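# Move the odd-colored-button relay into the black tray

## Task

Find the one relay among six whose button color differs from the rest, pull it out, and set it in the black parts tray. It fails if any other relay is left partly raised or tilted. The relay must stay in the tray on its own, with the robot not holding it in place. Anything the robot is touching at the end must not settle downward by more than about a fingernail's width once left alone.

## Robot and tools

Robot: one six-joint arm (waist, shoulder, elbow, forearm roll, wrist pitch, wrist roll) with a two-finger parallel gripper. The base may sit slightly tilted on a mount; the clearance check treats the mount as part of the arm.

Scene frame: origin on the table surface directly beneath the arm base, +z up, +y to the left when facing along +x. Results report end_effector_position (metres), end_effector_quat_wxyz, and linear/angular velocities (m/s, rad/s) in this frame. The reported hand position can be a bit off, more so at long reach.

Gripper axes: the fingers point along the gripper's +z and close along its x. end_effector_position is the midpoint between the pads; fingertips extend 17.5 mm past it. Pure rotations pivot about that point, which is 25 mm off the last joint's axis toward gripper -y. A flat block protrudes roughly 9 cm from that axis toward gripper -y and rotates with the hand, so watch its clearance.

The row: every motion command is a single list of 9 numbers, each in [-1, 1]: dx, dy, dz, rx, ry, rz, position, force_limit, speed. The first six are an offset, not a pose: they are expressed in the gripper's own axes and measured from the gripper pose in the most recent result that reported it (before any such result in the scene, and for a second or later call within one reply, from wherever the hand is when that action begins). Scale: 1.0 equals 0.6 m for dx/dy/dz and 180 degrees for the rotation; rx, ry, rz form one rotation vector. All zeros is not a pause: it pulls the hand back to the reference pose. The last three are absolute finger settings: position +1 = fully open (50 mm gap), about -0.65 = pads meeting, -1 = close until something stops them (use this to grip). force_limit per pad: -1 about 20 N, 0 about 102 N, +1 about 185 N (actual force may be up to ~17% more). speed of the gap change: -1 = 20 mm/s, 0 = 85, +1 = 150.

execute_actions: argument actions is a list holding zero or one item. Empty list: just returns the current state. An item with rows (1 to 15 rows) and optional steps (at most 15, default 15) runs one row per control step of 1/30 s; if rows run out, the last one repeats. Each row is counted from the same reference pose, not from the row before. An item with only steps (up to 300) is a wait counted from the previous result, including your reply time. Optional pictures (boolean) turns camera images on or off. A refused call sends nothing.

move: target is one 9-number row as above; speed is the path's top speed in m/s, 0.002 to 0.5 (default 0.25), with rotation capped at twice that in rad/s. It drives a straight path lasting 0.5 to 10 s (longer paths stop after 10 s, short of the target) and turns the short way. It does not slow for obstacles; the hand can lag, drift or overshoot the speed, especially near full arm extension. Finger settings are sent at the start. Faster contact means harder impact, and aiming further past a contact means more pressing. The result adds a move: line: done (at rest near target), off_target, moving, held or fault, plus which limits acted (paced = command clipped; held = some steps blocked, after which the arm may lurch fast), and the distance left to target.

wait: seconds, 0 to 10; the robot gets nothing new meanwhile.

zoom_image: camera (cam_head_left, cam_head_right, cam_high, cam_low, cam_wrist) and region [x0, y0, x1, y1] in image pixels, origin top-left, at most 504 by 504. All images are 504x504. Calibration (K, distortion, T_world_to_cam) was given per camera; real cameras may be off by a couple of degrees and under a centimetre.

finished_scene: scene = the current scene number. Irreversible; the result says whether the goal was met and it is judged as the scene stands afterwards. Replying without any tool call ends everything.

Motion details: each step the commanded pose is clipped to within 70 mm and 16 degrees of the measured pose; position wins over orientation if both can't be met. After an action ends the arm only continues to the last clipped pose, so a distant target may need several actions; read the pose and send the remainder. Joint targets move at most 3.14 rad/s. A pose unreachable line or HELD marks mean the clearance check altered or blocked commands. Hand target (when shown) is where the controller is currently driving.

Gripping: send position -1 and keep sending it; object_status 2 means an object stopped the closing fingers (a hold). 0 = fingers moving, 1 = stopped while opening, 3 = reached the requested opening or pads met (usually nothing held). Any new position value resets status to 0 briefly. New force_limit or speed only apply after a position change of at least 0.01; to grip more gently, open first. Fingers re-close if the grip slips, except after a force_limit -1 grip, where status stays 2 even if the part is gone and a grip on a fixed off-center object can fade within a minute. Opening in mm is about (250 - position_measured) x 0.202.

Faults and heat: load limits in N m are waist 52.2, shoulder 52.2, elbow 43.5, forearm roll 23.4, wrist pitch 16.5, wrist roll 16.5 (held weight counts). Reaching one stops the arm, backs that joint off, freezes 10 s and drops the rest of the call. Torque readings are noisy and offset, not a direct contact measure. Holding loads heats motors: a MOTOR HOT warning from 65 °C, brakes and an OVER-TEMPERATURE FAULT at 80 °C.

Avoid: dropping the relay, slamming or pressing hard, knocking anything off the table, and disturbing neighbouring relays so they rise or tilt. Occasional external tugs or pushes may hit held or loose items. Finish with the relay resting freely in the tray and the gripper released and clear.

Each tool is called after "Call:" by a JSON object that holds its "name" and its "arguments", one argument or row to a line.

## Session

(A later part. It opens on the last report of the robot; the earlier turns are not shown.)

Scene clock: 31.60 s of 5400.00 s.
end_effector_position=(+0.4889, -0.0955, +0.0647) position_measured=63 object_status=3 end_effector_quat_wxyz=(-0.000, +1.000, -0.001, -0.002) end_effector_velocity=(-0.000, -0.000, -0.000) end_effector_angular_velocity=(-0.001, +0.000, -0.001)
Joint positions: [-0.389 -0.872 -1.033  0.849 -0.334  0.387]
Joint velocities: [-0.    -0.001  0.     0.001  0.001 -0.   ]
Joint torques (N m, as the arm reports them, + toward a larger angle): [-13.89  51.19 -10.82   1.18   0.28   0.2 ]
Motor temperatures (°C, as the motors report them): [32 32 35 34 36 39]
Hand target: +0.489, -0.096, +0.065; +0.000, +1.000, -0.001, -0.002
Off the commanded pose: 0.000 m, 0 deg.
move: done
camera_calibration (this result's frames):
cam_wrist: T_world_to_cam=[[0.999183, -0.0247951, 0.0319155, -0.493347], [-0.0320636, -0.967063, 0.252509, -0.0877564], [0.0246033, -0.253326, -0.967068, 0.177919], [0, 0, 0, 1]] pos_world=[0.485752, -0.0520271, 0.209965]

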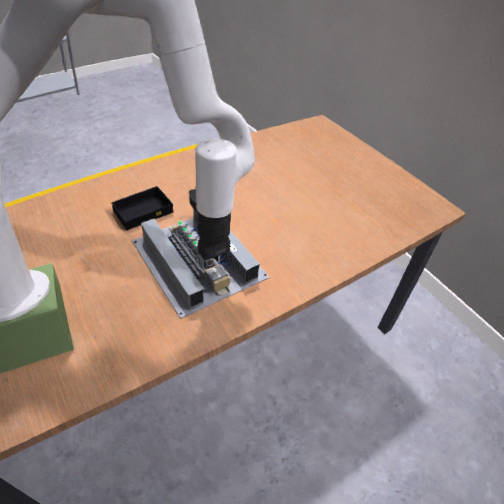

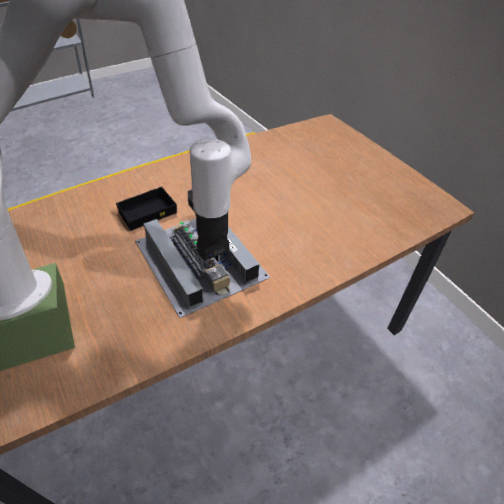

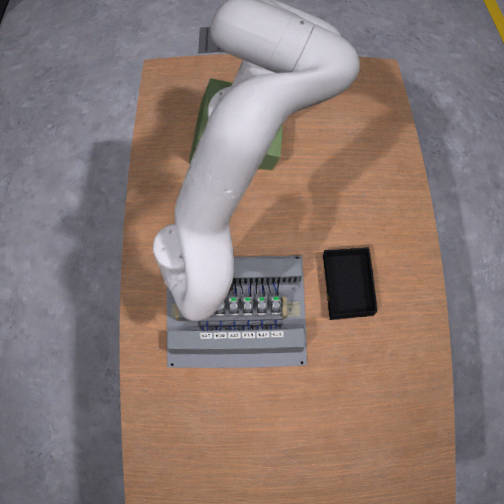

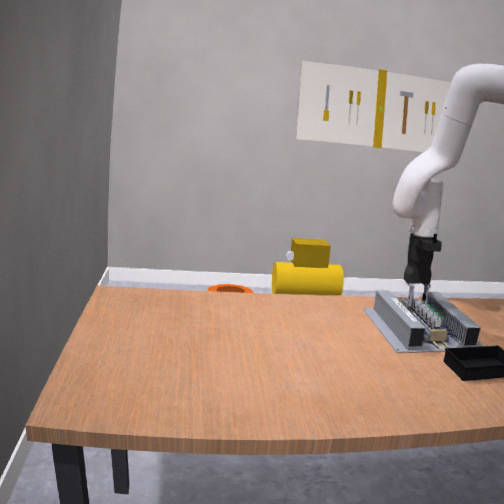

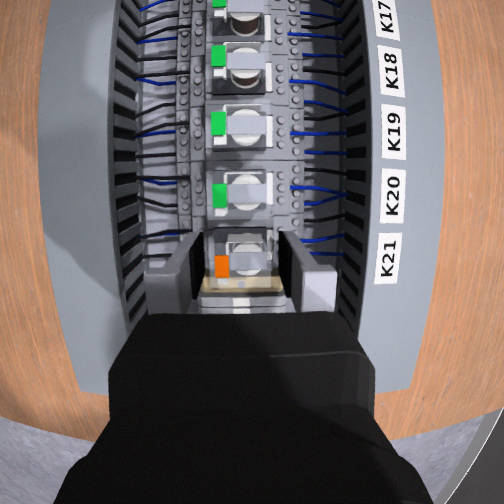

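Call:
{"name": "move", "arguments": {
  "target": [0,0,0,0,0,0,-1,0,-0.5]
}}

Call:
{"name": "execute_actions", "arguments": {
  "actions": [
    {"rows":[[0,0,-0.035,0,0,0,-1,0,-0.5]],"steps":15}
  ]
}}

Scene clock: 36.30 s of 5400.00 s.
end_effector_position=(+0.4887, -0.0955, +0.0647) position_measured=120 object_status=2 end_effector_quat_wxyz=(-0.000, +1.000, -0.001, -0.002) end_effector_velocity=(-0.000, +0.000, +0.000) end_effector_angular_velocity=(+0.000, +0.001, +0.002)
Joint positions: [-0.389 -0.872 -1.033  0.849 -0.334  0.387]
Joint velocities: [ 0.     0.001  0.001 -0.001 -0.    -0.001]
Joint torques (N m, as the arm reports them, + toward a larger angle): [ -8.99  50.26 -11.95   1.08   0.32   0.19]
Motor temperatures (°C, as the motors report them): [32 32 35 34 36 39]
Hand target: +0.489, -0.095, +0.065; -0.000, +1.000, -0.001, -0.002
Off the commanded pose: 0.000 m, 0 deg.
After step 90, 1.00 s passed at rest.
move: done
camera_calibration (this result's frames):
cam_wrist: T_world_to_cam=[[0.999189, -0.0247845, 0.0317314, -0.493208], [-0.0320042, -0.96709, 0.252414, -0.0877711], [0.0244311, -0.253225, -0.967099, 0.177995], [0, 0, 0, 1]] pos_world=[0.48565, -0.0520336, 0.209944]

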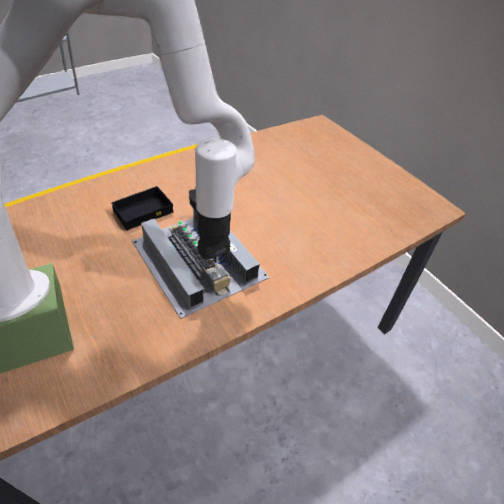

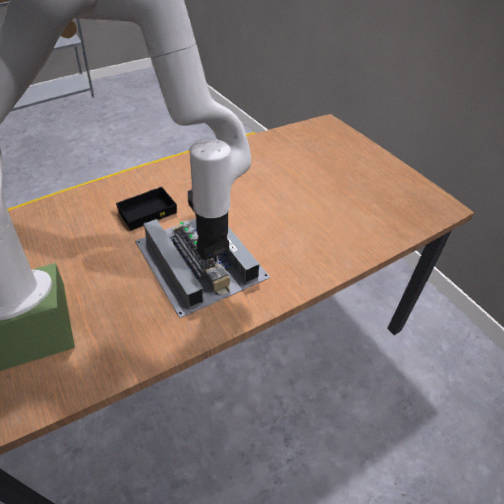

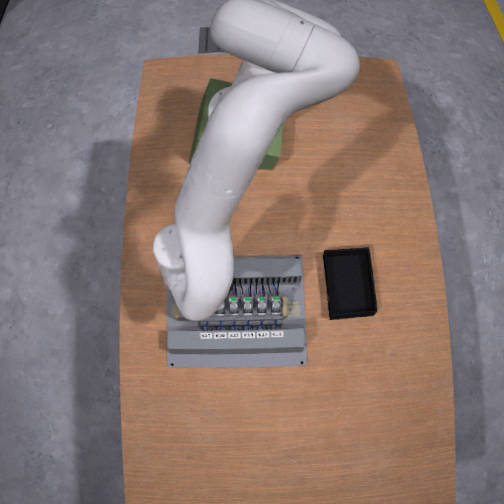

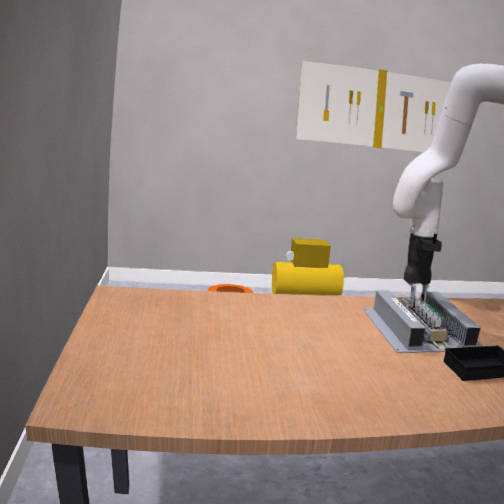

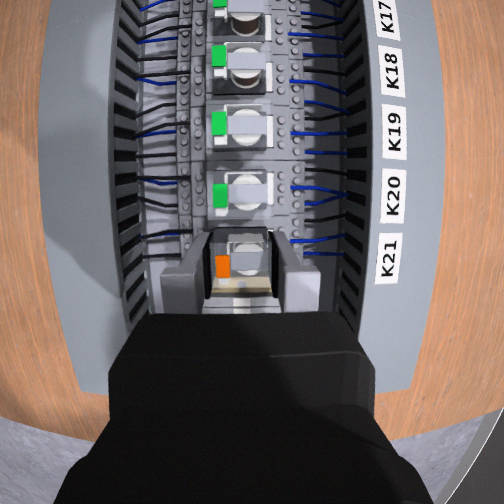

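Scene clock: 36.80 s of 5400.00 s.
end_effector_position=(+0.4887, -0.0954, +0.0854) position_measured=120 object_status=2 end_effector_quat_wxyz=(-0.000, +1.000, -0.001, -0.002) end_effector_velocity=(-0.000, +0.000, +0.002) end_effector_angular_velocity=(+0.001, +0.002, +0.001)
Joint positions: [-0.399 -0.828 -1.021  0.778 -0.358  0.453]
Joint velocities: [-0.001  0.003 -0.    -0.01  -0.004  0.008]
Joint torques (N m, as the arm reports them, + toward a larger angle): [-16.45  61.33 -16.25   1.18   0.25  -0.23]
Motor temperatures (°C, as the motors report them): [32 32 35 34 36 39]
Hand target: +0.489, -0.096, +0.086; -0.000, +1.000, -0.001, -0.002
Off the commanded pose: 0.000 m, 0 deg.
Steps of this call (steps 1 to 15: all 15 steps of this action). Readings (end_effector_position | what the end effector reports):
1: (+0.4887, -0.0955, +0.0647) | position_measured=120 object_status=2
2: (+0.4886, -0.0955, +0.0654) | position_measured=120 object_status=2
4: (+0.4869, -0.0949, +0.0729) | position_measured=120 object_status=2
8: (+0.4890, -0.0955, +0.0840) | position_measured=120 object_status=2
15: the state above
camera_calibration (this result's frames):
cam_wrist: T_world_to_cam=[[0.999191, -0.0249154, 0.0315545, -0.493817], [-0.0320807, -0.967143, 0.2522, -0.0929051], [0.024234, -0.253008, -0.967161, 0.198139], [0, 0, 0, 1]] pos_world=[0.485636, -0.0520254, 0.230645]

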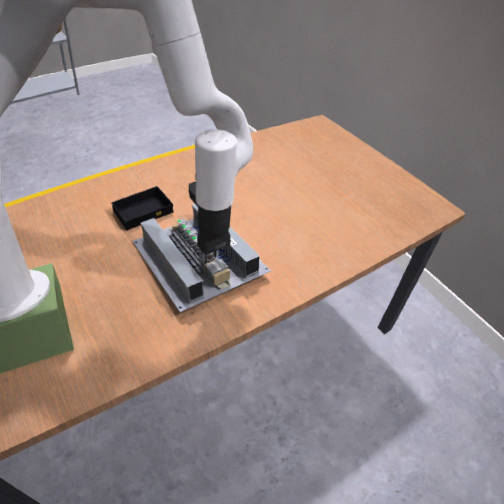

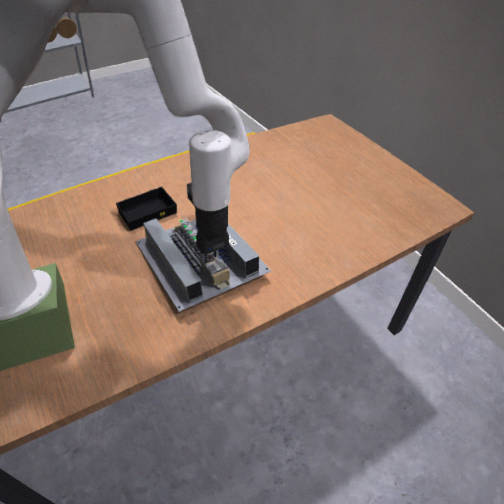

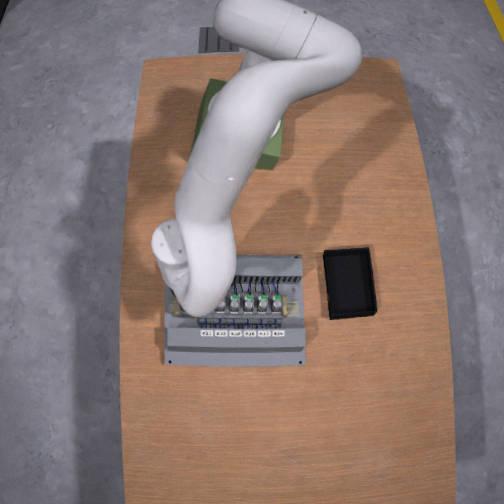

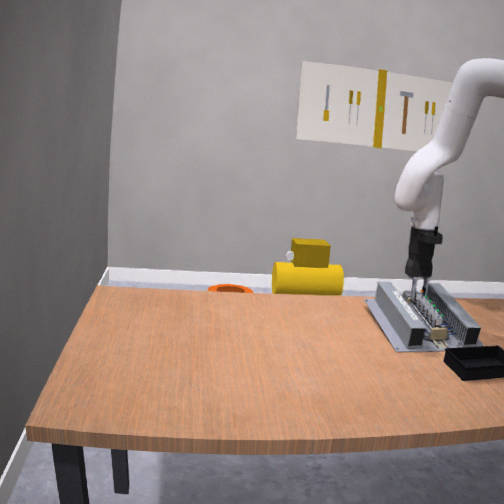

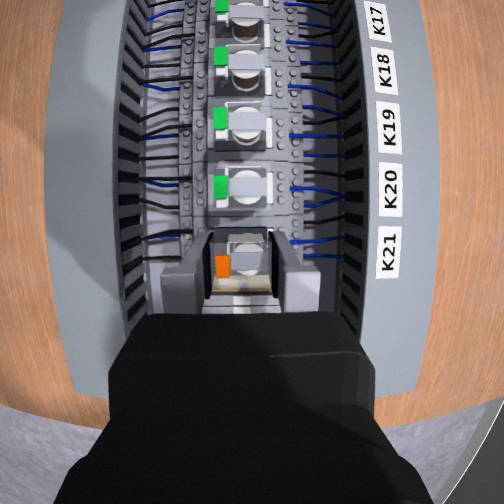

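Call:
{"name": "move", "arguments": {
  "target": [0,0,0.033,0,0,0,-1,0,-0.5],
  "speed": 0.02
}}

Call:
{"name": "move", "arguments": {
  "target": [0,0,0,0,0,0,0.4,1,-0.5]
}}

Call:
{"name": "move", "arguments": {
  "target": [0,0,0.004,0,0,0,0.4,1,-0.5],
  "speed": 0.01
}}

Call:
{"name": "move", "arguments": {
  "target": [0,0,0,0,0,0,-1,1,-0.5]
}}

Call:
{"name": "execute_actions", "arguments": {
  "actions": [
    {"rows":[[0,0,-0.03,-0.02,0,0,-1,1,-0.5]],"steps":15}
  ]
}}

Scene clock: 45.77 s of 5400.00 s.
end_effector_position=(+0.4885, -0.0954, +0.0657) position_measured=120 object_status=2 end_effector_quat_wxyz=(-0.000, +1.000, -0.001, -0.003) end_effector_velocity=(-0.000, +0.000, -0.000) end_effector_angular_velocity=(+0.001, -0.001, -0.000)
Joint positions: [-0.39  -0.87  -1.032  0.845 -0.335  0.391]
Joint velocities: [-0.001 -0.001  0.     0.005 -0.    -0.005]
Joint torques (N m, as the arm reports them, + toward a larger angle): [-11.    61.73 -14.5    2.1   -1.94   0.05]
Motor temperatures (°C, as the motors report them): [32 33 35 34 36 39]
Hand target: +0.489, -0.095, +0.066; -0.000, +1.000, -0.001, -0.002
Off the commanded pose: 0.000 m, 0 deg.
After step 90, 4.67 s passed at rest.
move: done
camera_calibration (this result's frames):
cam_wrist: T_world_to_cam=[[0.9992, -0.0249143, 0.0312763, -0.492958], [-0.0320089, -0.96715, 0.252183, -0.0879113], [0.0239659, -0.252982, -0.967174, 0.179205], [0, 0, 0, 1]] pos_world=[0.485454, -0.0519694, 0.21091]

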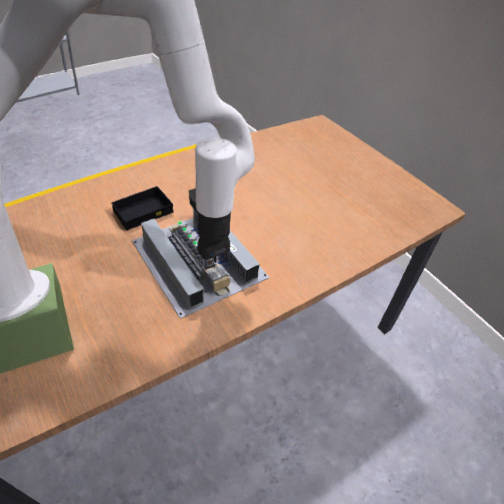

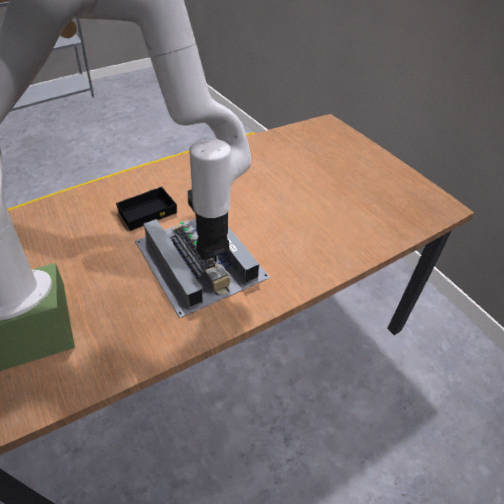

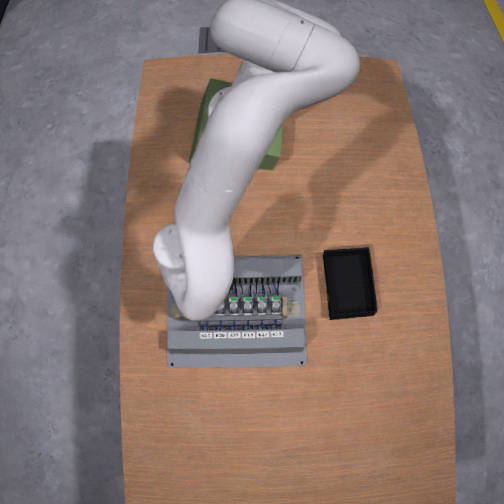

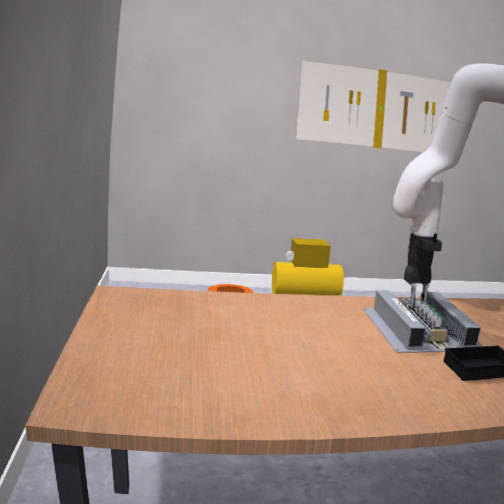

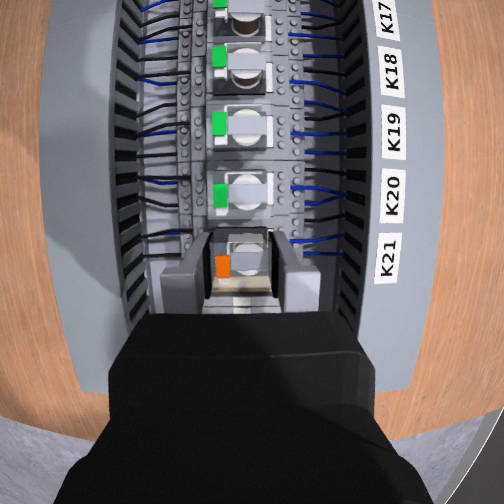

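Scene clock: 46.27 s of 5400.00 s.
end_effector_position=(+0.4886, -0.0953, +0.0658) position_measured=92 object_status=3 end_effector_quat_wxyz=(-0.000, +1.000, -0.001, -0.002) end_effector_velocity=(-0.002, -0.000, -0.002) end_effector_angular_velocity=(-0.001, +0.002, -0.003)
Joint positions: [-0.39  -0.87  -1.032  0.845 -0.336  0.391]
Joint velocities: [ 0.    -0.002  0.002  0.001  0.002  0.001]
Joint torques (N m, as the arm reports them, + toward a larger angle): [-13.03  52.83  -9.75   0.33   0.04  -0.43]
Motor temperatures (°C, as the motors report them): [32 33 35 34 36 39]
Hand target: +0.488, -0.095, +0.066; -0.000, +1.000, -0.001, -0.003
Off the commanded pose: 0.000 m, 0 deg.
move: done
camera_calibration (this result's frames):
cam_wrist: T_world_to_cam=[[0.999198, -0.0248694, 0.0313838, -0.49305], [-0.0319883, -0.967195, 0.252013, -0.0878898], [0.0240868, -0.252815, -0.967215, 0.179267], [0, 0, 0, 1]] pos_world=[0.485525, -0.051947, 0.211013]

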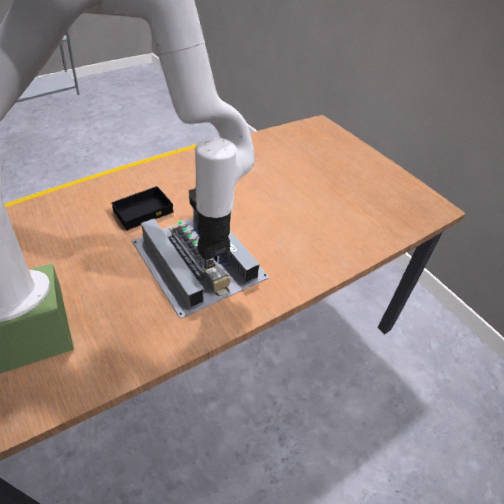

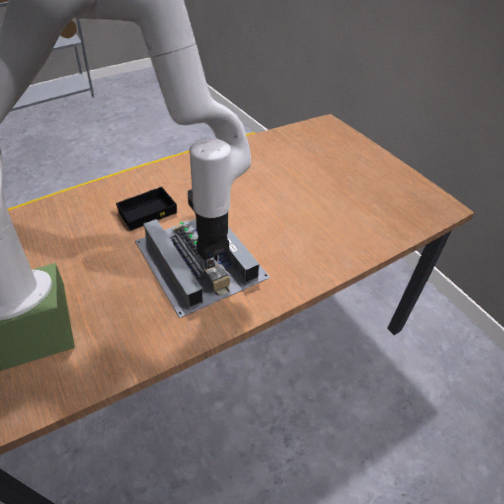

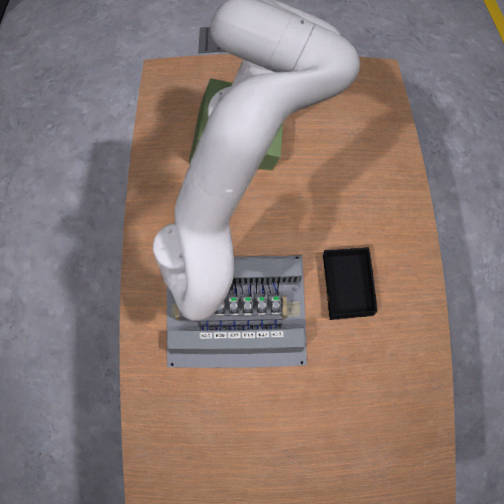

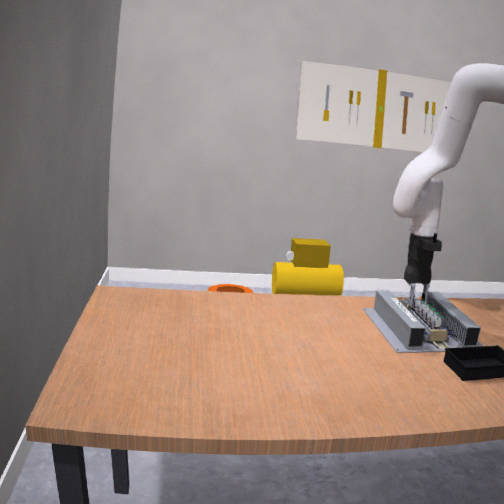

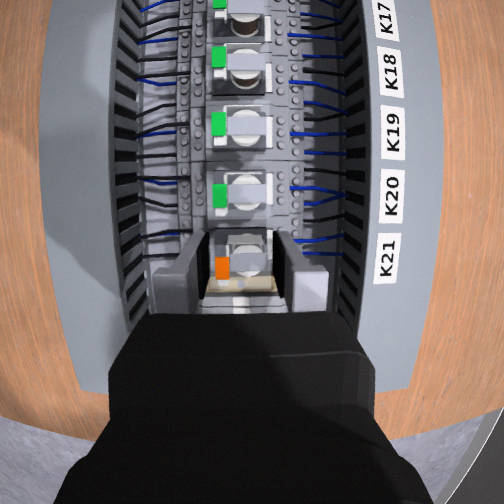

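Scene clock: 46.97 s of 5400.00 s.
end_effector_position=(+0.4885, -0.0953, +0.0634) position_measured=92 object_status=3 end_effector_quat_wxyz=(-0.000, +1.000, -0.001, -0.003) end_effector_velocity=(+0.001, -0.000, +0.000) end_effector_angular_velocity=(-0.001, -0.002, +0.000)
Joint positions: [-0.388 -0.875 -1.033  0.854 -0.333  0.383]
Joint velocities: [-0.    -0.    -0.001  0.002  0.001 -0.002]
Joint torques (N m, as the arm reports them, + toward a larger angle): [-13.32  51.79 -10.53   1.36   0.1    0.04]
Motor temperatures (°C, as the motors report them): [32 33 35 34 36 39]
Hand target: +0.489, -0.095, +0.063; -0.000, +1.000, -0.001, -0.003
Off the commanded pose: 0.000 m, 0 deg.
move: done
camera_calibration (this result's frames):
cam_wrist: T_world_to_cam=[[0.999199, -0.0248783, 0.0313314, -0.492947], [-0.0319839, -0.967192, 0.252024, -0.0872902], [0.0240335, -0.252824, -0.967214, 0.177005], [0, 0, 0, 1]] pos_world=[0.485506, -0.0519389, 0.208645]

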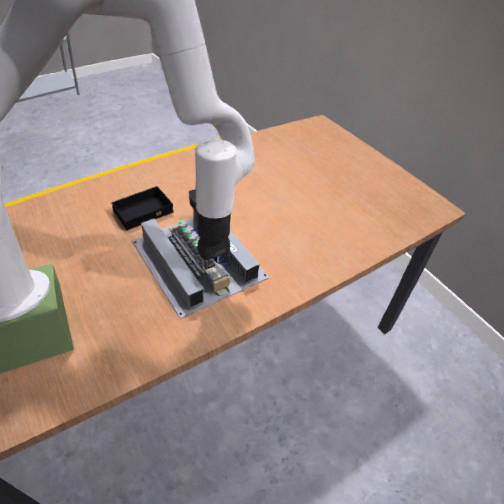

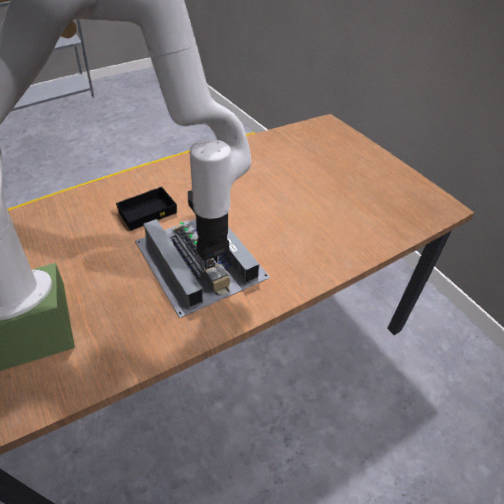

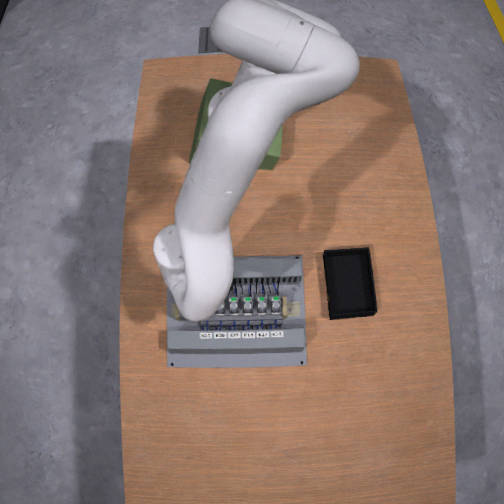

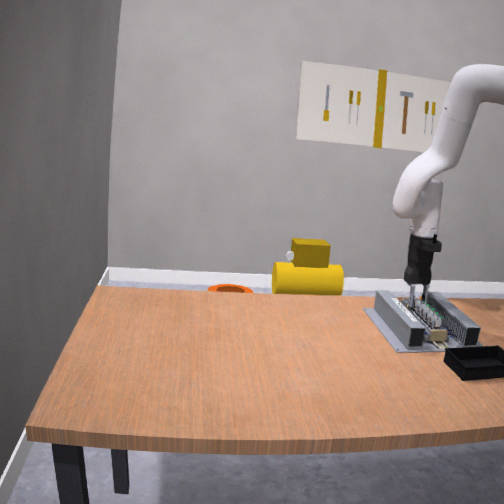

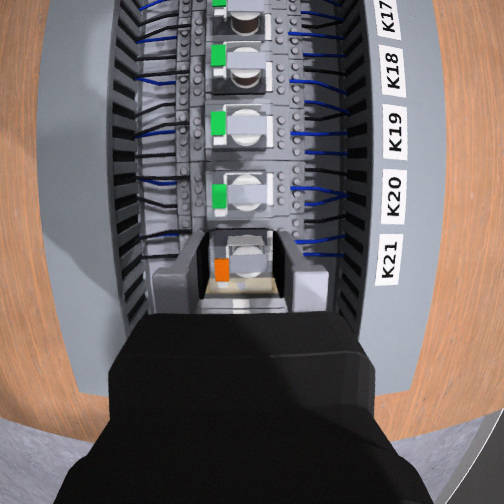

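Scene clock: 47.47 s of 5400.00 s.
end_effector_position=(+0.4884, -0.0953, +0.0634) position_measured=123 object_status=2 end_effector_quat_wxyz=(-0.000, +1.000, -0.001, -0.003) end_effector_velocity=(+0.001, -0.000, +0.000) end_effector_angular_velocity=(-0.000, -0.001, -0.001)
Joint positions: [-0.388 -0.875 -1.033  0.854 -0.333  0.383]
Joint velocities: [ 0.     0.001 -0.     0.    -0.     0.001]
Joint torques (N m, as the arm reports them, + toward a larger angle): [-10.69  49.77 -11.92   0.49   0.6    0.11]
Motor temperatures (°C, as the motors report them): [32 33 35 34 36 39]
Hand target: +0.489, -0.095, +0.063; -0.000, +1.000, -0.001, -0.003
Off the commanded pose: 0.000 m, 0 deg.
move: done
camera_calibration (this result's frames):
cam_wrist: T_world_to_cam=[[0.999206, -0.0248595, 0.0311398, -0.49281], [-0.0319132, -0.967238, 0.251857, -0.0872929], [0.0238586, -0.252651, -0.967263, 0.177114], [0, 0, 0, 1]] pos_world=[0.485407, -0.0519361, 0.208647]

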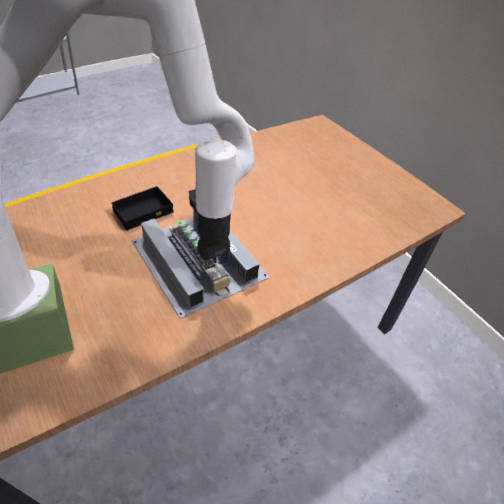

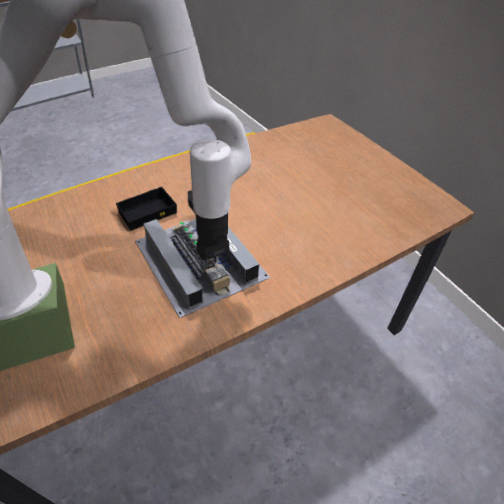

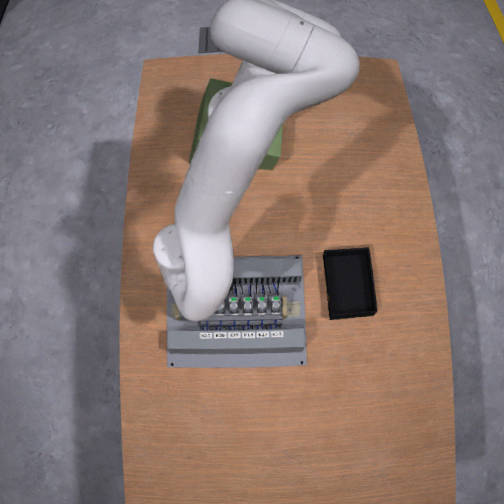

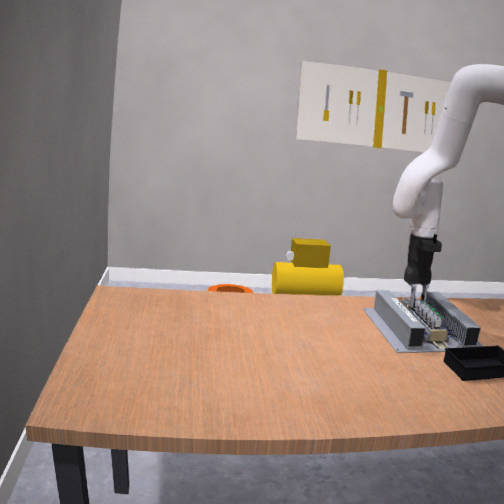

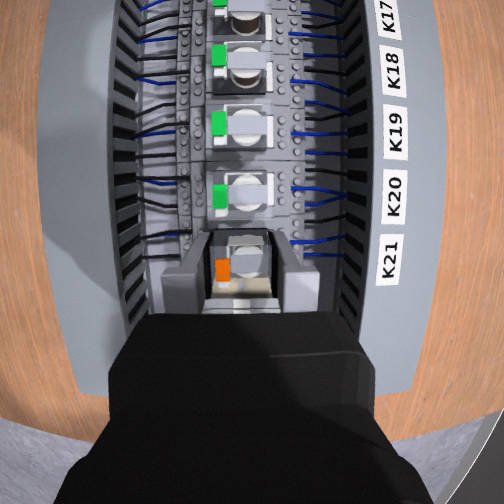

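Scene clock: 47.97 s of 5400.00 s.
end_effector_position=(+0.4883, -0.0952, +0.0811) position_measured=123 object_status=2 end_effector_quat_wxyz=(+0.030, +1.000, -0.001, -0.002) end_effector_velocity=(+0.001, +0.000, +0.002) end_effector_angular_velocity=(-0.007, +0.013, -0.004)
Joint positions: [-0.368 -0.817 -1.001  0.727 -0.293  0.529]
Joint velocities: [ 0.005  0.001 -0.009 -0.072 -0.008  0.079]
Joint torques (N m, as the arm reports them, + toward a larger angle): [-19.43  62.87 -15.43   1.72   1.2   -0.43]
Motor temperatures (°C, as the motors report them): [32 33 35 34 36 39]
Hand target: +0.489, -0.095, +0.081; +0.031, +1.000, -0.001, -0.002
Off the commanded pose: 0.000 m, 0 deg.
Steps of this call (steps 1 to 15: all 15 steps of this action). Readings (end_effector_position | what the end effector reports):
1: (+0.4884, -0.0953, +0.0634) | position_measured=123 object_status=2
2: (+0.4883, -0.0954, +0.0638) | position_measured=123 object_status=2
4: (+0.4866, -0.0948, +0.0695) | position_measured=123 object_status=2
8: (+0.4890, -0.0948, +0.0799) | position_measured=123 object_status=2
15: the state above
camera_calibration (this result's frames):
cam_wrist: T_world_to_cam=[[0.999179, -0.0223437, 0.0337936, -0.493255], [-0.0317547, -0.949942, 0.310809, -0.094847], [0.0251574, -0.311627, -0.949872, 0.18662], [0, 0, 0, 1]] pos_world=[0.485143, -0.0429644, 0.223413]

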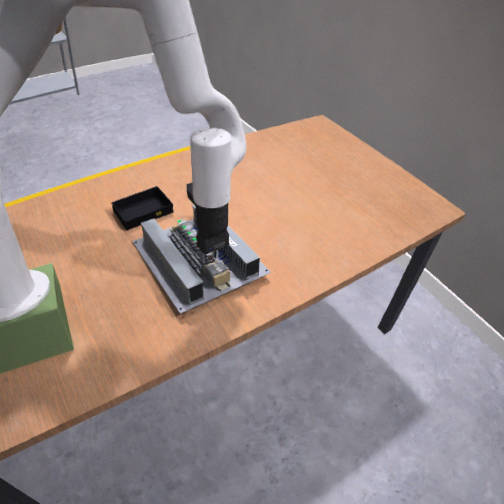

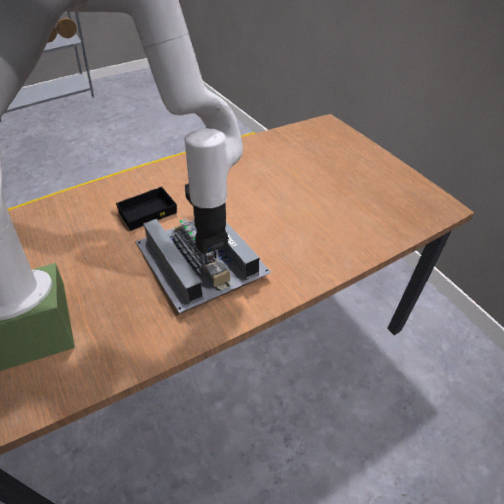

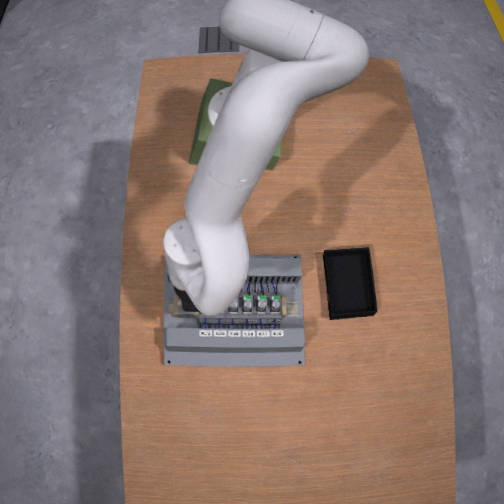

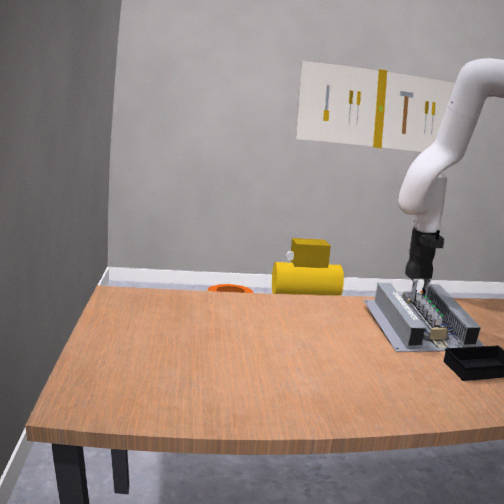

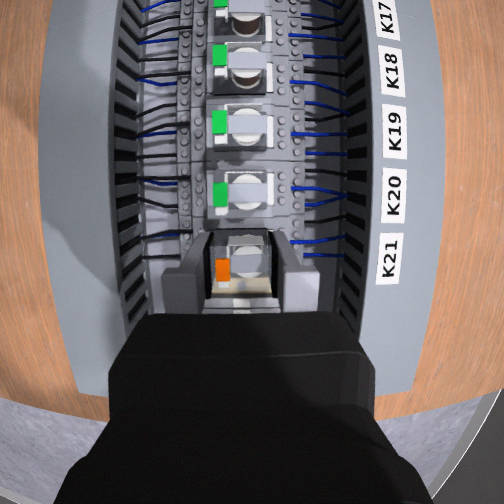

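Call:
{"name": "move", "arguments": {
  "target": [0,0,0.01,0.04,0,0,-1,1,-0.5],
  "speed": 0.05
}}

Call:
{"name": "zoom_image", "arguments": {
  "camera": "cam_head_left",
  "region": [120, 190, 280, 330]
}}

Scene clock: 52.97 s of 5400.00 s.
end_effector_position=(+0.4882, -0.0957, +0.0750) position_measured=123 object_status=2 end_effector_quat_wxyz=(-0.032, +0.999, -0.001, -0.002) end_effector_velocity=(-0.001, +0.001, -0.001) end_effector_angular_velocity=(+0.008, +0.000, +0.003)
Joint positions: [-0.424 -0.872 -1.049  0.858 -0.408  0.35 ]
Joint velocities: [-0.002 -0.003 -0.001  0.007 -0.007 -0.012]
Joint torques (N m, as the arm reports them, + toward a larger angle): [-13.45  61.27 -13.41   1.39  -2.48  -0.51]
Motor temperatures (°C, as the motors report them): [32 33 35 34 36 39]
Hand target: +0.488, -0.096, +0.075; -0.032, +0.999, -0.001, -0.002
Off the commanded pose: 0.000 m, 0 deg.
After step 90, 0.47 s passed at rest.
move: done
camera_calibration (this result's frames):
cam_wrist: T_world_to_cam=[[0.999178, -0.0270146, 0.0302365, -0.493119], [-0.0322881, -0.981188, 0.190337, -0.0871462], [0.0245258, -0.191157, -0.981253, 0.194907], [0, 0, 0, 1]] pos_world=[0.48512, -0.0615703, 0.22275]

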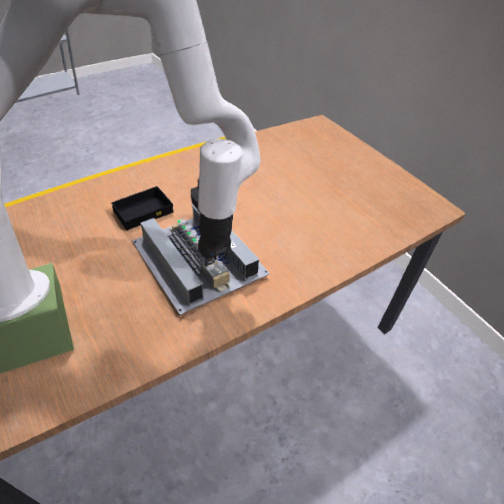

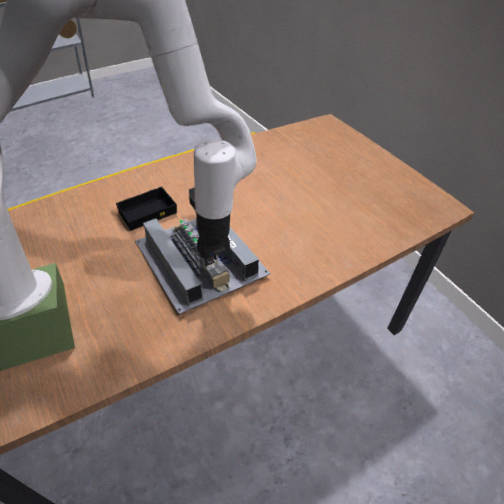

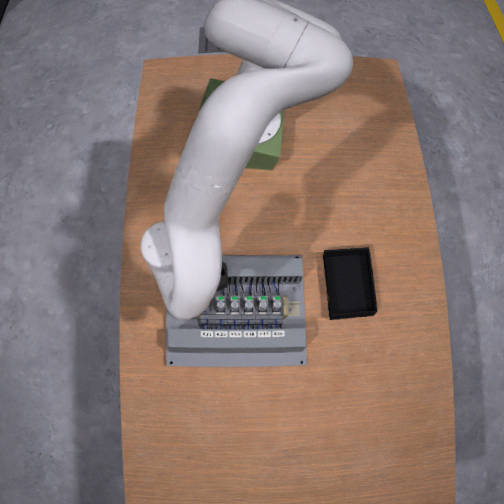

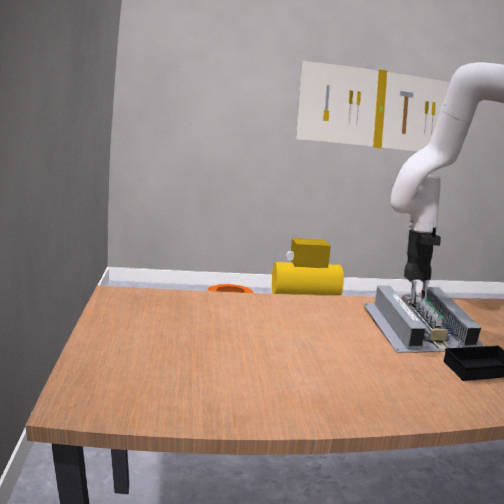

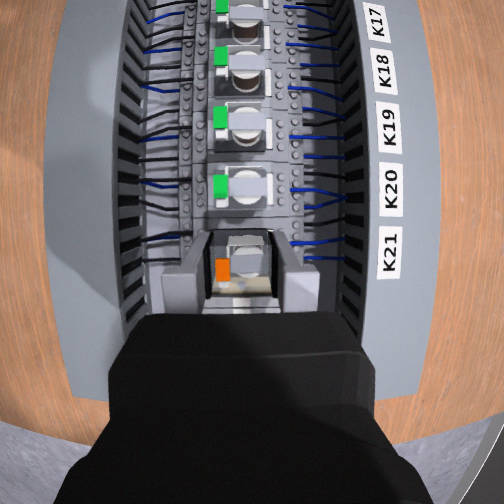

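Region (120, 190, 280, 330) of cam_head_left's 504x504 image, scaled by 3.150, with more detail than that image has; it fills the top 441 rows of this view, and the rest is white.

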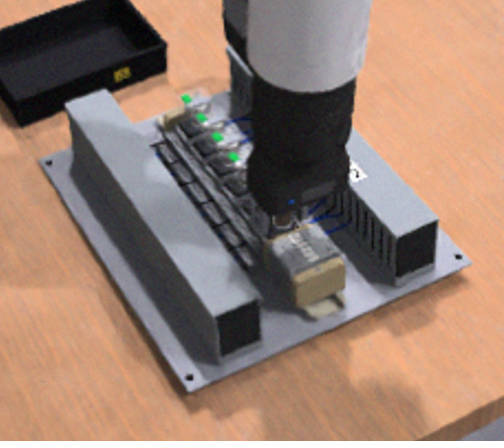

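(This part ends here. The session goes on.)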